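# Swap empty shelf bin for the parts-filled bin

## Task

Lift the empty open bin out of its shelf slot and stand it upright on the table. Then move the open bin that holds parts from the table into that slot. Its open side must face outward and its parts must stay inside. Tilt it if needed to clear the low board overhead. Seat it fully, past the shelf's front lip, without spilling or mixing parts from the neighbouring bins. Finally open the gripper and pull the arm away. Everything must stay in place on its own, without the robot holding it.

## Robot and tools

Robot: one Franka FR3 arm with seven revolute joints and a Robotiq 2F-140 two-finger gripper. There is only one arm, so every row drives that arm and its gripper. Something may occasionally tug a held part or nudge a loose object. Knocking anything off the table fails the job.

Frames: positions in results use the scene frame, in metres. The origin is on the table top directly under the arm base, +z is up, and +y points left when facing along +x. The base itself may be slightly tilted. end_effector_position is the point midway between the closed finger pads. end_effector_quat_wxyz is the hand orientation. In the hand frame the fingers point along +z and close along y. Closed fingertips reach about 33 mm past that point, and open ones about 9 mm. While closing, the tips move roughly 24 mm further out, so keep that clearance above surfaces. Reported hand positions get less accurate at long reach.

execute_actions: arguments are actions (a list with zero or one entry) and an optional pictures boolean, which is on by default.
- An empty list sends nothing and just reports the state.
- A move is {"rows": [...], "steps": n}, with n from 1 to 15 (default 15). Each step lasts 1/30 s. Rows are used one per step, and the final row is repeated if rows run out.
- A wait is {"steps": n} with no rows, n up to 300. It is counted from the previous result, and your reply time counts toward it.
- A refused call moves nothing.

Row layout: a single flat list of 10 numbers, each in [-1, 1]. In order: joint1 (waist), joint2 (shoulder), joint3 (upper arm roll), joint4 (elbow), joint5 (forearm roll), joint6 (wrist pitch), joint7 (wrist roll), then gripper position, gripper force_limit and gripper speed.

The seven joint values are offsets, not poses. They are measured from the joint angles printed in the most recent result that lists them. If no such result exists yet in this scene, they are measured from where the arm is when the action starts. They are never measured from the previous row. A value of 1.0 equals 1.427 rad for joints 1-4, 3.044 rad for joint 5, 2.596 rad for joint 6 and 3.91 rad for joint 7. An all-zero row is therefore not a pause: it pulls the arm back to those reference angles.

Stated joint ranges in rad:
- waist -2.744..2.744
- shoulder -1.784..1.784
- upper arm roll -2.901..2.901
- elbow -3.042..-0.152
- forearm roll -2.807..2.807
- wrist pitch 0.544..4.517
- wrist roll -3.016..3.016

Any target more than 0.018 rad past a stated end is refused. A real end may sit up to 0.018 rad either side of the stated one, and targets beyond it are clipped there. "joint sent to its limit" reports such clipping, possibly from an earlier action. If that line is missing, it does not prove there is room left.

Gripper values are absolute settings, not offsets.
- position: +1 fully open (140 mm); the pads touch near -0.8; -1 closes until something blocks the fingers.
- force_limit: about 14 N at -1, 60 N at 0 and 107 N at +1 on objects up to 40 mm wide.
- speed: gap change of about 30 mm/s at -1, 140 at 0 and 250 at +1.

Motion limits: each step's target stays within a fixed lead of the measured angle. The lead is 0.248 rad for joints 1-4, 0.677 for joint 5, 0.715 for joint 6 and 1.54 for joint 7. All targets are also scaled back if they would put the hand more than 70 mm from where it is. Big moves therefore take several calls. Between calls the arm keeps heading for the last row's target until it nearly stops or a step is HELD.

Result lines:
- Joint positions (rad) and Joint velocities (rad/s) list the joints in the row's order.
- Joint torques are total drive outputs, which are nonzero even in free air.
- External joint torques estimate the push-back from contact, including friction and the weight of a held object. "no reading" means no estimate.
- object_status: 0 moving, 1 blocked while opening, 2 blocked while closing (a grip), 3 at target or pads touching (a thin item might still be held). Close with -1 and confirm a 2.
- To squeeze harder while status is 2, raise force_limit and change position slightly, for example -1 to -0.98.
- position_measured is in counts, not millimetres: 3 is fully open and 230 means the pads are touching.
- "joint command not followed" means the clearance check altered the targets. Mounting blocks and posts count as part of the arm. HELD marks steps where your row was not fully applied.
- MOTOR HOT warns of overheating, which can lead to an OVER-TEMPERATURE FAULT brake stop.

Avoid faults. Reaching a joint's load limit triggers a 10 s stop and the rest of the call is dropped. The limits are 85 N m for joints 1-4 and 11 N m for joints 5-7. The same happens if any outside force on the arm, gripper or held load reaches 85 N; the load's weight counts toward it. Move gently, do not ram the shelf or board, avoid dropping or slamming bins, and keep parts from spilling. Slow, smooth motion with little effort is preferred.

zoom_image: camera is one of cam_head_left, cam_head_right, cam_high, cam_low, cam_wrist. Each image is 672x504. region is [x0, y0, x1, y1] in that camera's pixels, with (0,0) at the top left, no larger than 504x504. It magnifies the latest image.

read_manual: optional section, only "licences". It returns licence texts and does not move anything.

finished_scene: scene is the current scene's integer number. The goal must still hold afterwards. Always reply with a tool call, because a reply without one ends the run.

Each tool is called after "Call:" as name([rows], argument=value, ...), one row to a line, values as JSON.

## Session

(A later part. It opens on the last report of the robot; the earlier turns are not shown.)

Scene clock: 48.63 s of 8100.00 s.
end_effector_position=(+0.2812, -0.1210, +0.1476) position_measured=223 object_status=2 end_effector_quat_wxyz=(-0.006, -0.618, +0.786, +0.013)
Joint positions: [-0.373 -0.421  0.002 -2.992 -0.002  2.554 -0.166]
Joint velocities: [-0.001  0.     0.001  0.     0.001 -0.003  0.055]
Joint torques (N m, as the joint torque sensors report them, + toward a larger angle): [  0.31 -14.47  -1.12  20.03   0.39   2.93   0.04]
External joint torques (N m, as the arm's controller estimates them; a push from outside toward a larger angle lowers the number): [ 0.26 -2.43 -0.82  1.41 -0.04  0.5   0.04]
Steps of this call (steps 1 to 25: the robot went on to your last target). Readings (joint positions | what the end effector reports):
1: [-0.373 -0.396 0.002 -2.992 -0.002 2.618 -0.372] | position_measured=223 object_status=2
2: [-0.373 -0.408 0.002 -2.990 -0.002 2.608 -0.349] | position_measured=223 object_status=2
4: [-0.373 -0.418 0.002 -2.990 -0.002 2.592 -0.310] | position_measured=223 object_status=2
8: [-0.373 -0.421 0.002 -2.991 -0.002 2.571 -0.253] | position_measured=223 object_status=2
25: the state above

Call:
execute_actions([
  {"rows":[[0.02,0.04,0,0.055,0,-0.006,0.0055,-1,0.9,-0.3],[0.02,0.04,0,0.055,0,-0.006,0.0055,-1,0.9,-0.3],[0.02,0.04,0,0.055,0,-0.006,0.0055,-1,0.9,-0.3],[0.045,0.1,0,0.13,0,-0.012,0.0055,-1,0.9,-0.3],[0.045,0.1,0,0.13,0,-0.012,0.0055,-1,0.9,-0.3],[0.045,0.1,0,0.13,0,-0.012,0.0055,-1,0.9,-0.3],[0.07,0.16,0,0.2,0,-0.02,0.0055,-1,0.9,-0.3],[0.07,0.16,0,0.2,0,-0.02,0.0055,-1,0.9,-0.3],[0.07,0.16,0,0.2,0,-0.02,0.0055,-1,0.9,-0.3],[0.095,0.215,0,0.27,0,-0.026,0.0055,-1,0.9,-0.3],[0.095,0.215,0,0.27,0,-0.026,0.0055,-1,0.9,-0.3],[0.095,0.215,0,0.27,0,-0.026,0.0055,-1,0.9,-0.3],[0.117,0.266,0,0.335,0,-0.031,0.0055,-1,0.9,-0.3]]},
], pictures=false)

Call:
execute_actions([
  {"steps":15},
])

Scene clock: 52.73 s of 8100.00 s.
end_effector_position=(+0.4343, -0.1134, +0.1713) position_measured=223 object_status=2 end_effector_quat_wxyz=(-0.000, -0.669, +0.743, +0.004)
Joint positions: [-0.222 -0.072  0.001 -2.559 -0.002  2.491 -0.148]
Joint velocities: [ 0.225  0.467  0.034  0.587 -0.001 -0.071  0.001]
Joint torques (N m, as the joint torque sensors report them, + toward a larger angle): [ -1.53 -28.74  -1.86  18.68   0.45   1.79   0.18]
External joint torques (N m, as the arm's controller estimates them; a push from outside toward a larger angle lowers the number): [0.66 0.53 0.32 3.44 0.05 0.11 0.16]
Steps of this call (steps 1 to 30: the robot went on to your last target; steps 31 to 90: nothing new was sent; then 0.60 s passed at rest; steps 91 to 105: all 15 steps of this action). Readings (joint positions | what the end effector reports):
91: [-0.367 -0.409 0.001 -2.978 -0.002 2.548 -0.149] | position_measured=223 object_status=2
92: [-0.360 -0.392 0.001 -2.958 -0.002 2.545 -0.149] | position_measured=223 object_status=2
94: [-0.344 -0.357 -0.000 -2.914 -0.002 2.536 -0.149] | position_measured=223 object_status=2
98: [-0.299 -0.249 -0.000 -2.779 -0.002 2.522 -0.149] | position_measured=223 object_status=2
105: the state above

Scene clock: 53.23 s of 8100.00 s.
end_effector_position=(+0.4442, -0.1084, +0.1703) position_measured=223 object_status=2 end_effector_quat_wxyz=(-0.004, -0.675, +0.737, +0.009)
Joint positions: [-0.207 -0.04   0.003 -2.519 -0.002  2.472 -0.148]
Joint velocities: [-0.001  0.    -0.002  0.002 -0.001 -0.008 -0.001]
Joint torques (N m, as the joint torque sensors report them, + toward a larger angle): [  1.   -26.72  -1.73  23.43   0.46   3.11   0.1 ]
External joint torques (N m, as the arm's controller estimates them; a push from outside toward a larger angle lowers the number): [ 0.93 -0.01 -1.77  3.5  -0.02  0.65  0.1 ]
Steps of this call (steps 1 to 15: the robot went on to your last target). Readings (joint positions | what the end effector reports):
1: [-0.216 -0.060 0.002 -2.544 -0.002 2.488 -0.148] | position_measured=223 object_status=2
2: [-0.212 -0.053 0.003 -2.534 -0.002 2.486 -0.148] | position_measured=223 object_status=2
4: [-0.208 -0.045 0.003 -2.525 -0.002 2.482 -0.148] | position_measured=223 object_status=2
8: [-0.207 -0.041 0.003 -2.520 -0.002 2.476 -0.148] | position_measured=223 object_status=2
15: the state above

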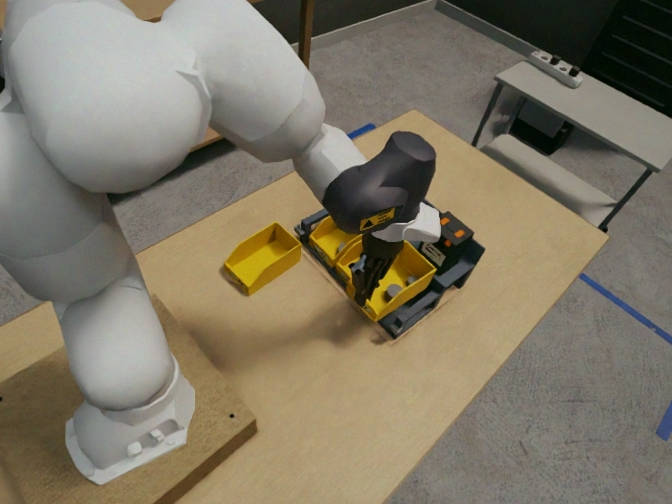

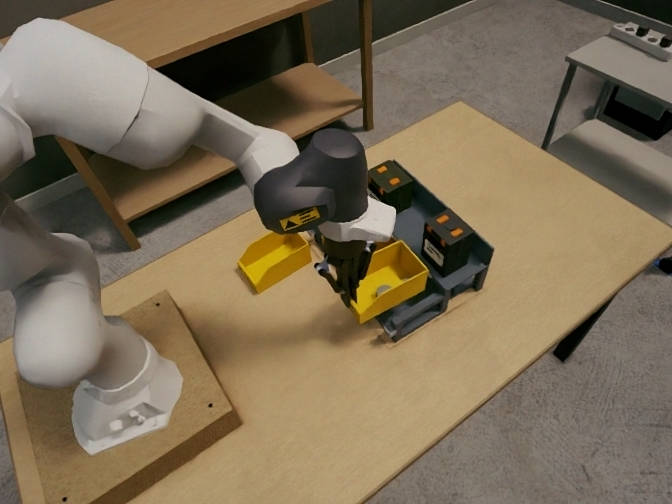

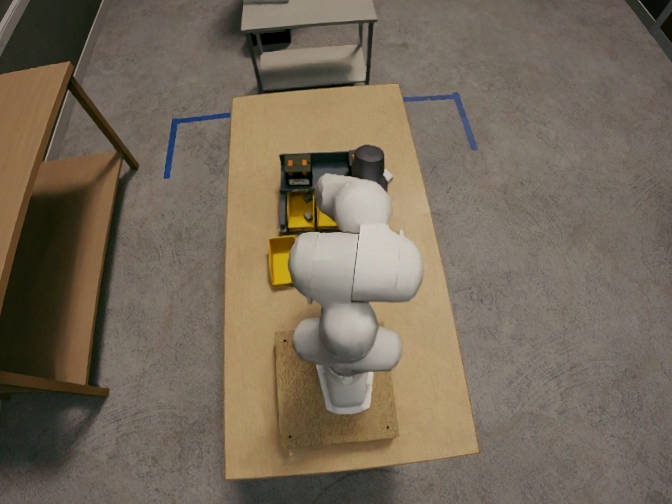

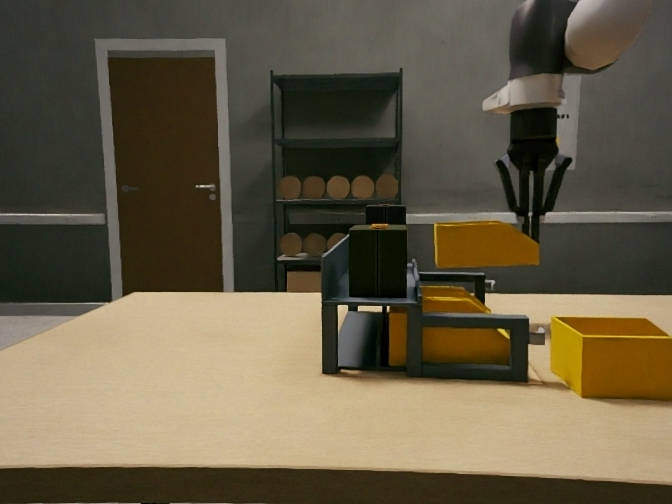

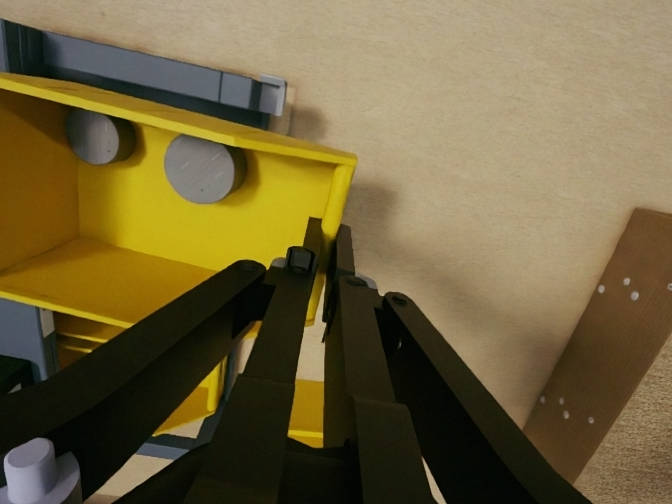

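Call:
execute_actions([
  {"rows":[[0,0.04,0,0.013,0,0.01,0,-1,0.9,-0.3],[0,0.04,0,0.013,0,0.01,0,-1,0.9,-0.3],[0,0.04,0,0.013,0,0.01,0,-1,0.9,-0.3],[0,0.08,0,0.026,0,0.02,0,-1,0.9,-0.3],[0,0.08,0,0.026,0,0.02,0,-1,0.9,-0.3],[0,0.08,0,0.026,0,0.02,0,-1,0.9,-0.3],[0,0.12,0,0.04,0,0.03,0,-1,0.9,-0.3],[0,0.12,0,0.04,0,0.03,0,-1,0.9,-0.3],[0,0.12,0,0.04,0,0.03,0,-1,0.9,-0.3],[0,0.155,0,0.052,0,0.038,0,-1,0.9,-0.3],[0,0.155,0,0.052,0,0.038,0,-1,0.9,-0.3],[0,0.155,0,0.052,0,0.042,0,-1,0.9,-0.3],[0,0.183,0,0.062,0,0.042,0,-1,0.9,-0.3]]},
], pictures=false)

Call:
execute_actions([
  {"steps":15},
])

Call:
zoom_image(camera="cam_low", region=[370,230,610,390])

Call:
zoom_image(camera="cam_head_right", region=[290,210,490,390])

Scene clock: 56.50 s of 8100.00 s.
end_effector_position=(+0.4440, -0.1077, +0.0902) position_measured=223 object_status=2 end_effector_quat_wxyz=(-0.028, -0.674, +0.736, +0.045)
Joint positions: [-0.207  0.206  0.003 -2.443 -0.002  2.554 -0.148]
Joint velocities: [ 0.     0.303  0.     0.069  0.     0.11  -0.001]
Joint torques (N m, as the joint torque sensors report them, + toward a larger angle): [  0.41 -35.76   0.54  23.06   0.42   3.76  -0.08]
External joint torques (N m, as the arm's controller estimates them; a push from outside toward a larger angle lowers the number): [ 0.09  1.51  0.02  4.54  0.09  1.25 -0.09]
Steps of this call (steps 1 to 15: the robot went on to your last target; steps 16 to 83: nothing new was sent; steps 84 to 98: all 15 steps of this action). Readings (joint positions | what the end effector reports):
84: [-0.207 -0.032 0.003 -2.514 -0.002 2.473 -0.148] | position_measured=223 object_status=2
85: [-0.207 -0.017 0.003 -2.509 -0.002 2.478 -0.148] | position_measured=223 object_status=2
87: [-0.207 0.013 0.003 -2.502 -0.002 2.486 -0.148] | position_measured=223 object_status=2
91: [-0.207 0.093 0.003 -2.479 -0.002 2.510 -0.148] | position_measured=223 object_status=2
98: the state above

Scene clock: 57.00 s of 8100.00 s.
end_effector_position=(+0.4486, -0.1087, +0.0854) position_measured=223 object_status=2 end_effector_quat_wxyz=(-0.025, -0.675, +0.737, +0.042)
Joint positions: [-0.207  0.224  0.003 -2.436 -0.002  2.572 -0.148]
Joint velocities: [-0.001  0.     0.     0.    -0.002  0.007 -0.   ]
Joint torques (N m, as the joint torque sensors report them, + toward a larger angle): [  0.11 -33.18   0.03  20.93   0.31   3.5   -0.04]
External joint torques (N m, as the arm's controller estimates them; a push from outside toward a larger angle lowers the number): [ 0.05 -0.56 -0.24  3.86 -0.05  1.25 -0.05]
Steps of this call (steps 1 to 15: the robot went on to your last target). Readings (joint positions | what the end effector reports):
1: [-0.207 0.214 0.003 -2.442 -0.002 2.557 -0.148] | position_measured=223 object_status=2
2: [-0.207 0.219 0.003 -2.441 -0.002 2.559 -0.148] | position_measured=223 object_status=2
4: [-0.207 0.224 0.003 -2.439 -0.002 2.563 -0.148] | position_measured=223 object_status=2
8: [-0.207 0.224 0.003 -2.436 -0.002 2.569 -0.148] | position_measured=223 object_status=2
15: the state above

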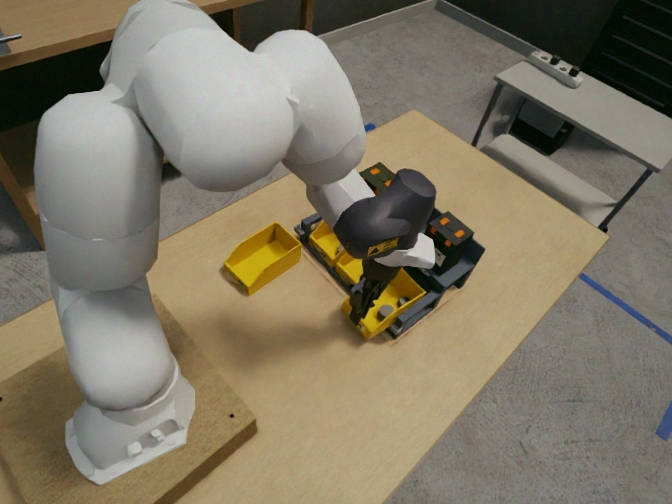

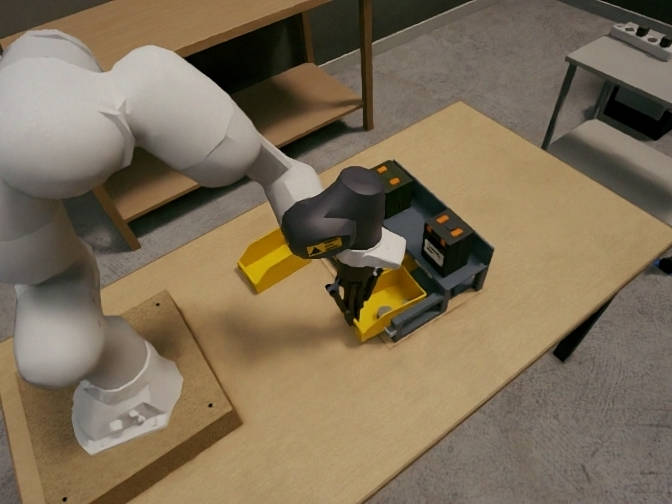

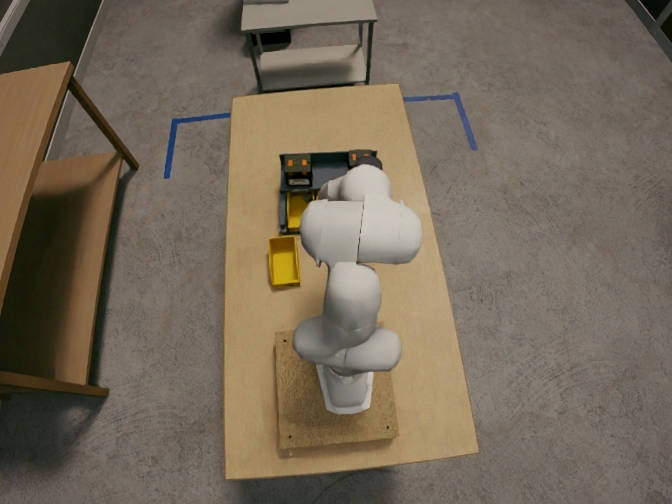

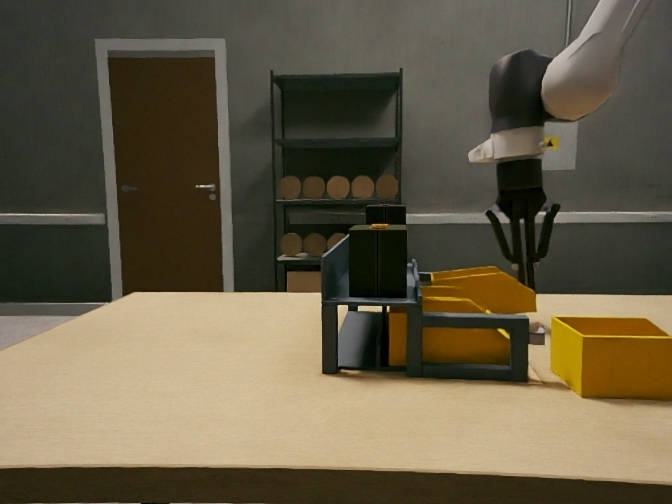

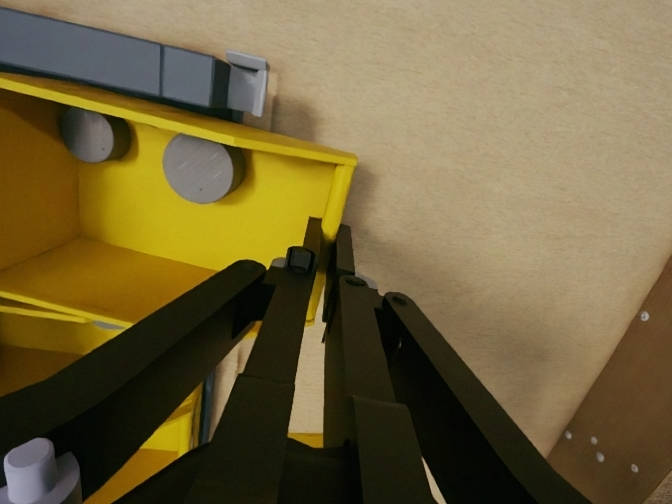

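Region (370, 230, 610, 390) of cam_low's 672x504 image, scaled by 2.100, with more detail than that image has.

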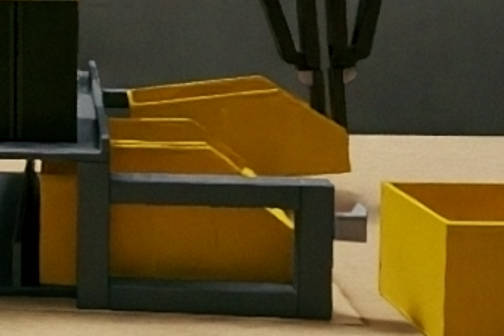

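Region (290, 210, 490, 390) of cam_head_right's 672x504 image, scaled by 2.520, with more detail than that image has; it fills the top 454 rows of this view, and the rest is white.

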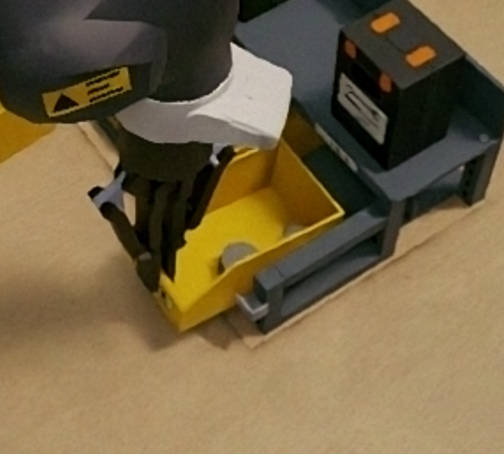

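Call:
execute_actions([
  {"rows":[[0.003,0.027,0,0.043,0,-0.011,0.002,-1,0.9,-0.3],[0.003,0.027,0,0.043,0,-0.011,0.002,-1,0.9,-0.3],[0.003,0.027,0,0.043,0,-0.011,0.002,-1,0.9,-0.3],[0.007,0.054,0,0.086,0,-0.021,0.003,-1,0.9,-0.3],[0.007,0.054,0,0.086,0,-0.021,0.003,-1,0.9,-0.3],[0.007,0.054,0,0.086,0,-0.021,0.003,-1,0.9,-0.3],[0.01,0.081,0,0.129,0,-0.03,0.005,-1,0.9,-0.3],[0.01,0.081,0,0.129,0,-0.03,0.005,-1,0.9,-0.3],[0.01,0.081,0,0.129,0,-0.03,0.005,-1,0.9,-0.3],[0.013,0.108,0,0.172,0,-0.038,0.006,-1,0.9,-0.3],[0.013,0.108,0,0.172,0,-0.038,0.006,-1,0.9,-0.3],[0.013,0.108,0,0.172,0,-0.038,0.006,-1,0.9,-0.3],[0.016,0.134,0,0.213,0,-0.04,0.007,-1,0.9,-0.3]]},
], pictures=false)

Call:
execute_actions([
  {"steps":15},
])

Scene clock: 60.47 s of 8100.00 s.
end_effector_position=(+0.5280, -0.1173, +0.0795) position_measured=223 object_status=2 end_effector_quat_wxyz=(+0.023, +0.677, -0.734, -0.038)
Joint positions: [-0.188  0.401  0.003 -2.162 -0.002  2.485 -0.136]
Joint velocities: [ 0.034  0.23   0.     0.362 -0.001 -0.082  0.029]
Joint torques (N m, as the joint torque sensors report them, + toward a larger angle): [ -0.38 -41.04   0.88  21.7    0.39   2.12   0.32]
External joint torques (N m, as the arm's controller estimates them; a push from outside toward a larger angle lowers the number): [-0.08  0.26  0.67  5.27  0.01  0.25  0.32]
Steps of this call (steps 1 to 15: the robot went on to your last target; steps 16 to 89: nothing new was sent; steps 90 to 104: all 15 steps of this action). Readings (joint positions | what the end effector reports):
90: [-0.207 0.232 0.003 -2.424 -0.002 2.567 -0.148] | position_measured=223 object_status=2
91: [-0.206 0.243 0.003 -2.408 -0.002 2.562 -0.148] | position_measured=223 object_status=2
93: [-0.204 0.264 0.003 -2.378 -0.002 2.550 -0.147] | position_measured=223 object_status=2
97: [-0.198 0.316 0.003 -2.298 -0.002 2.524 -0.144] | position_measured=223 object_status=2
104: the state above

Scene clock: 60.97 s of 8100.00 s.
end_effector_position=(+0.5323, -0.1172, +0.0784) position_measured=223 object_status=2 end_effector_quat_wxyz=(+0.026, +0.675, -0.736, -0.041)
Joint positions: [-0.186  0.417  0.003 -2.137 -0.002  2.467 -0.129]
Joint velocities: [ 0.     0.    -0.001  0.002 -0.001 -0.005  0.004]
Joint torques (N m, as the joint torque sensors report them, + toward a larger angle): [  1.46 -40.     0.07  22.56   0.45   2.55   0.25]
External joint torques (N m, as the arm's controller estimates them; a push from outside toward a larger angle lowers the number): [ 1.31  0.01 -0.44  3.89  0.02  0.31  0.25]
Steps of this call (steps 1 to 15: the robot went on to your last target). Readings (joint positions | what the end effector reports):
1: [-0.187 0.407 0.003 -2.153 -0.002 2.482 -0.135] | position_measured=223 object_status=2
2: [-0.186 0.411 0.003 -2.147 -0.002 2.480 -0.134] | position_measured=223 object_status=2
4: [-0.186 0.414 0.003 -2.141 -0.002 2.476 -0.133] | position_measured=223 object_status=2
8: [-0.186 0.417 0.003 -2.137 -0.002 2.470 -0.131] | position_measured=223 object_status=2
15: the state above

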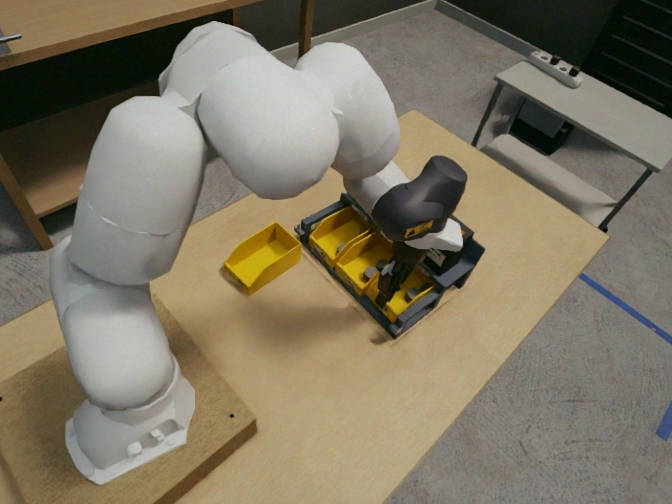

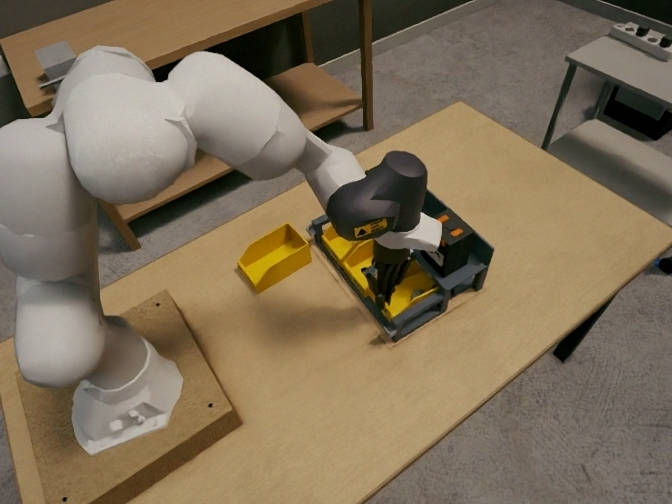

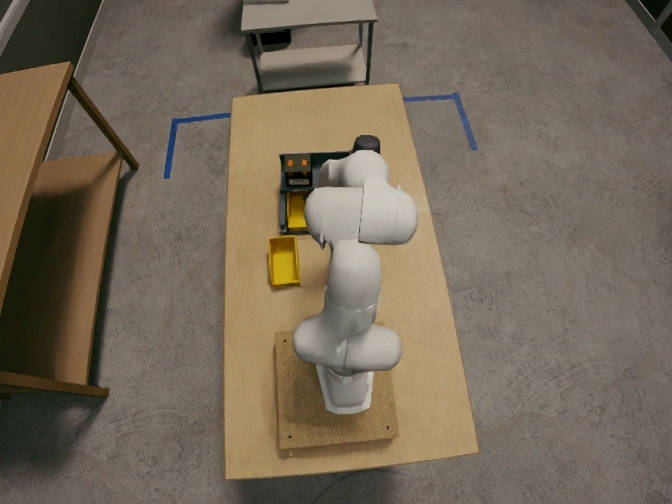

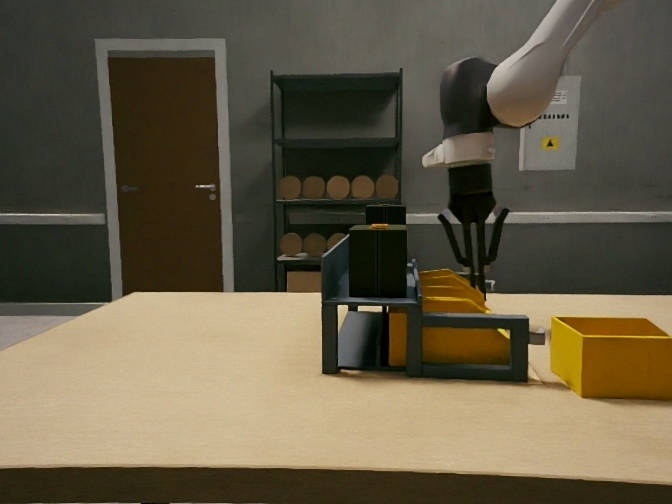

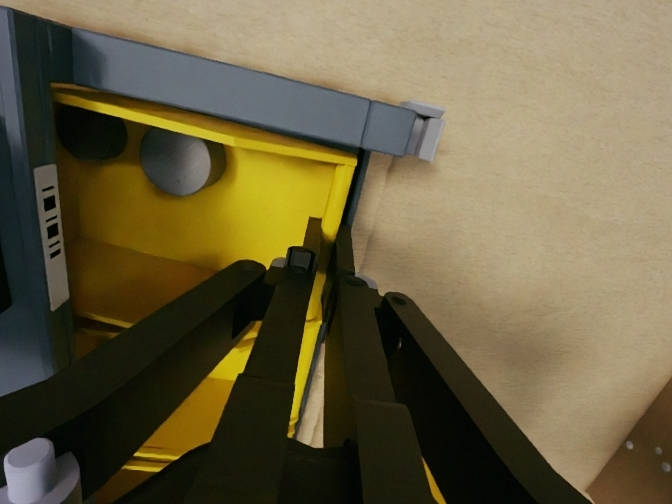

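Call:
execute_actions([
  {"rows":[[0,-0.001,0,-0.016,0,0.024,0,-1,0.9,-0.3],[0,-0.001,0,-0.016,0,0.024,0,-1,0.9,-0.3],[0,-0.001,0,-0.016,0,0.024,0,-1,0.9,-0.3],[0,-0.002,0,-0.033,0,0.044,0,-1,0.9,-0.3],[0,-0.002,0,-0.033,0,0.044,0,-1,0.9,-0.3],[0,-0.002,0,-0.033,0,0.044,0,-1,0.9,-0.3],[0,-0.003,0,-0.05,0,0.062,0,-1,0.9,-0.3],[0,-0.003,0,-0.05,0,0.062,0,-1,0.9,-0.3],[0,-0.003,0,-0.05,0,0.062,0,-1,0.9,-0.3],[0,-0.004,0,-0.066,0,0.082,0,-1,0.9,-0.3],[0,-0.004,0,-0.066,0,0.082,0,-1,0.9,-0.3],[0,-0.004,0,-0.066,0,0.082,0,-1,0.9,-0.3],[0,-0.004,0,-0.066,0,0.082,0,-1,0.9,-0.3],[0,-0.004,0,-0.066,0,0.082,0,-1,0.9,-0.3],[0,-0.005,0,-0.083,0,0.082,0,-1,0.9,-0.3]]},
], pictures=false)

Call:
execute_actions([
  {"steps":15},
], pictures=false)

Call:
execute_actions([
  {"rows":[[0,0,0,0,0,0,0,-0.3,0.5,-0.3]],"steps":12},
], pictures=false)

Call:
execute_actions([
  {"rows":[[0,-0.1,0,-0.02,0,-0.05,0,-0.3,0.5,-0.3],[0,-0.1,0,-0.02,0,-0.05,0,-0.3,0.5,-0.3],[0,-0.1,0,-0.02,0,-0.05,0,-0.3,0.5,-0.3],[0,-0.1,0,-0.02,0,-0.05,0,-0.3,0.5,-0.3],[0,-0.1,0,-0.02,0,-0.05,0,-0.3,0.5,-0.3],[0,-0.45,0,-0.15,0,-0.17,0,-0.3,0.5,-0.3]]},
], pictures=false)

Call:
execute_actions([
  {"steps":15},
])

Scene clock: 65.57 s of 8100.00 s.
end_effector_position=(+0.5311, -0.1166, +0.0601) position_measured=223 object_status=2 end_effector_quat_wxyz=(-0.002, -0.675, +0.738, +0.008)
Joint positions: [-0.186  0.414  0.003 -2.233 -0.002  2.643 -0.127]
Joint velocities: [ 0.    -0.052  0.001 -0.217 -0.     0.234 -0.002]
Joint torques (N m, as the joint torque sensors report them, + toward a larger angle): [ -0.3  -38.34   0.71  15.93   0.46   2.5   -0.13]
External joint torques (N m, as the arm's controller estimates them; a push from outside toward a larger angle lowers the number): [-0.66 -2.58  0.    0.6   0.17  0.67 -0.14]
Steps of this call (steps 1 to 15: the robot went on to your last target; steps 16 to 90: nothing new was sent; then 1.10 s passed at rest; steps 91 to 105: all 15 steps of this action). Readings (joint positions | what the end effector reports):
91: [-0.186 0.417 0.003 -2.141 -0.002 2.475 -0.127] | position_measured=223 object_status=2
92: [-0.186 0.417 0.003 -2.147 -0.002 2.484 -0.127] | position_measured=223 object_status=2
94: [-0.186 0.417 0.003 -2.160 -0.002 2.505 -0.127] | position_measured=223 object_status=2
98: [-0.186 0.416 0.003 -2.191 -0.002 2.559 -0.127] | position_measured=223 object_status=2
105: the state above

Scene clock: 66.07 s of 8100.00 s.
end_effector_position=(+0.5277, -0.1158, +0.0560) position_measured=223 object_status=2 end_effector_quat_wxyz=(+0.001, -0.675, +0.738, +0.004)
Joint positions: [-0.186  0.413  0.003 -2.254 -0.002  2.672 -0.127]
Joint velocities: [-0.    -0.001 -0.001 -0.002 -0.     0.008  0.001]
Joint torques (N m, as the joint torque sensors report them, + toward a larger angle): [  0.36 -38.66   0.28  18.02   0.36   3.72  -0.17]
External joint torques (N m, as the arm's controller estimates them; a push from outside toward a larger angle lowers the number): [ 0.2  -0.18 -0.24  0.82  0.    1.24 -0.17]
Steps of this call (steps 1 to 15: the robot went on to your last target). Readings (joint positions | what the end effector reports):
1: [-0.186 0.413 0.003 -2.240 -0.002 2.649 -0.127] | position_measured=223 object_status=2
2: [-0.186 0.413 0.003 -2.245 -0.002 2.654 -0.127] | position_measured=223 object_status=2
4: [-0.186 0.413 0.003 -2.250 -0.002 2.662 -0.127] | position_measured=223 object_status=2
8: [-0.186 0.413 0.003 -2.254 -0.002 2.669 -0.127] | position_measured=223 object_status=2
15: the state above

Scene clock: 66.47 s of 8100.00 s.
end_effector_position=(+0.5277, -0.1158, +0.0560) position_measured=167 object_status=0 end_effector_quat_wxyz=(+0.001, -0.675, +0.738, +0.004)
Joint positions: [-0.186  0.413  0.003 -2.254 -0.002  2.672 -0.127]
Joint velocities: [ 0.     0.001 -0.001  0.001  0.    -0.    -0.001]
Joint torques (N m, as the joint torque sensors report them, + toward a larger angle): [  0.74 -38.43  -0.22  17.96   0.3    2.62   0.01]
External joint torques (N m, as the arm's controller estimates them; a push from outside toward a larger angle lowers the number): [ 0.47  0.01 -0.85  0.73 -0.05  0.13  0.01]
Steps of this call (steps 1 to 12: all 12 steps of this action). Readings (joint positions | what the end effector reports):
1: [-0.186 0.413 0.003 -2.254 -0.002 2.672 -0.127] | position_measured=223 object_status=0
2: [-0.186 0.413 0.003 -2.254 -0.002 2.672 -0.127] | position_measured=223 object_status=0
4: [-0.186 0.413 0.003 -2.254 -0.002 2.672 -0.127] | position_measured=207 object_status=0
8: [-0.186 0.413 0.003 -2.254 -0.002 2.672 -0.127] | position_measured=184 object_status=0
12: the state above

Scene clock: 66.97 s of 8100.00 s.
end_effector_position=(+0.4651, -0.1037, +0.2490) position_measured=167 object_status=3 end_effector_quat_wxyz=(+0.012, -0.675, +0.738, -0.014)
Joint positions: [-0.186 -0.178  0.002 -2.451 -0.002  2.321 -0.127]
Joint velocities: [-0.001 -1.034 -0.     0.001 -0.001 -0.455  0.   ]
Joint torques (N m, as the joint torque sensors report them, + toward a larger angle): [-0.01 -4.26 -1.11 12.13  0.58  0.56 -0.08]
External joint torques (N m, as the arm's controller estimates them; a push from outside toward a larger angle lowers the number): [ 0.06 -0.98 -0.89  0.04 -0.02 -0.34 -0.07]
Steps of this call (steps 1 to 15: all 15 steps of this action). Readings (joint positions | what the end effector reports):
1: [-0.186 0.397 0.002 -2.265 -0.002 2.652 -0.127] | position_measured=167 object_status=0
2: [-0.186 0.364 0.002 -2.277 -0.002 2.629 -0.127] | position_measured=167 object_status=0
4: [-0.186 0.308 0.002 -2.279 -0.002 2.602 -0.127] | position_measured=167 object_status=0
8: [-0.186 0.187 0.002 -2.348 -0.002 2.512 -0.127] | position_measured=167 object_status=3
15: the state above

Scene clock: 67.47 s of 8100.00 s.
end_effector_position=(+0.4407, -0.0985, +0.2588) position_measured=167 object_status=3 end_effector_quat_wxyz=(-0.001, -0.675, +0.738, +0.005)
Joint positions: [-0.186 -0.231  0.002 -2.467 -0.002  2.238 -0.127]
Joint velocities: [ 0.001 -0.001  0.002  0.002  0.002 -0.027  0.001]
Joint torques (N m, as the joint torque sensors report them, + toward a larger angle): [  0.2  -20.27  -0.39  22.63   0.57   2.17  -0.06]
External joint torques (N m, as the arm's controller estimates them; a push from outside toward a larger angle lowers the number): [ 0.02  2.59 -0.37 -0.15 -0.06 -0.34 -0.06]
Steps of this call (steps 1 to 15: the robot went on to your last target). Readings (joint positions | what the end effector reports):
1: [-0.186 -0.205 0.002 -2.451 -0.002 2.307 -0.127] | position_measured=167 object_status=3
2: [-0.186 -0.220 0.002 -2.452 -0.002 2.296 -0.127] | position_measured=167 object_status=3
4: [-0.186 -0.231 0.002 -2.457 -0.002 2.277 -0.127] | position_measured=167 object_status=3
8: [-0.186 -0.231 0.002 -2.465 -0.002 2.253 -0.127] | position_measured=167 object_status=3
15: the state above

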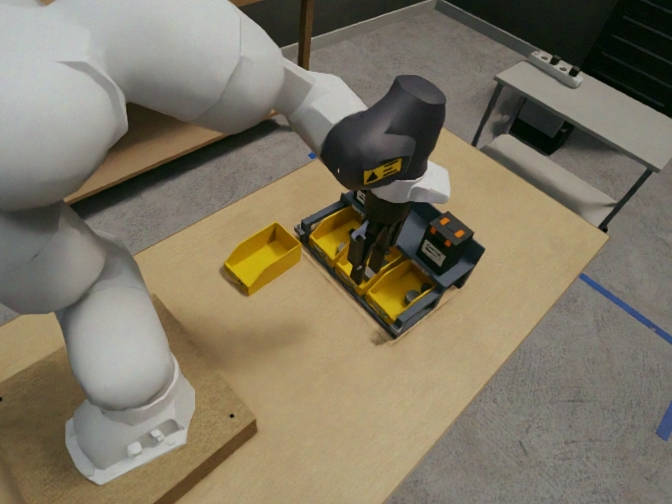

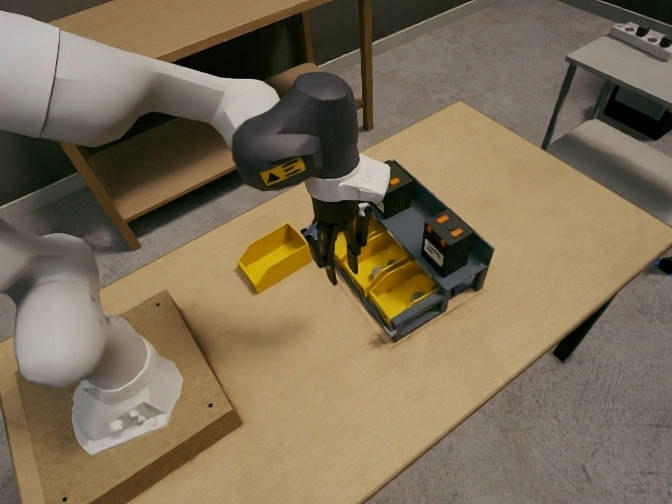

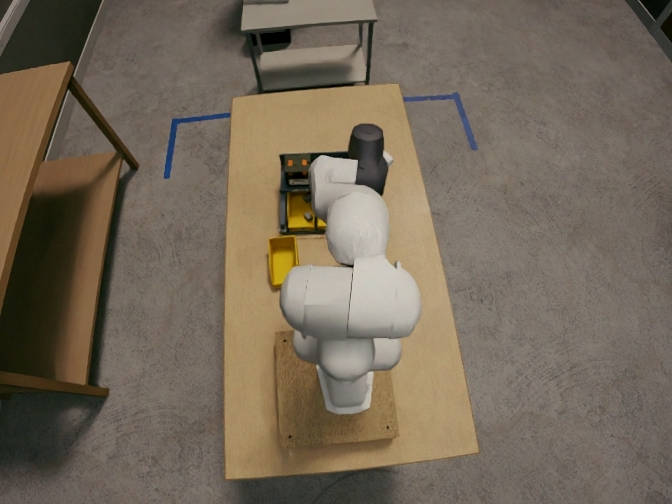

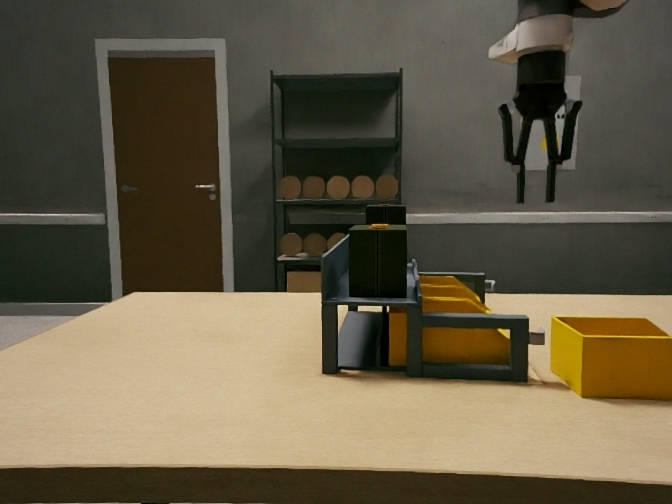

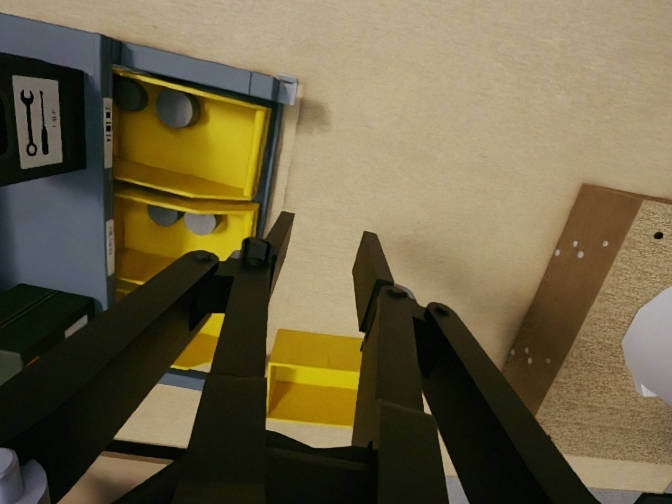

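Call:
finished_scene(scene=2)

The scene is finished: the task was done.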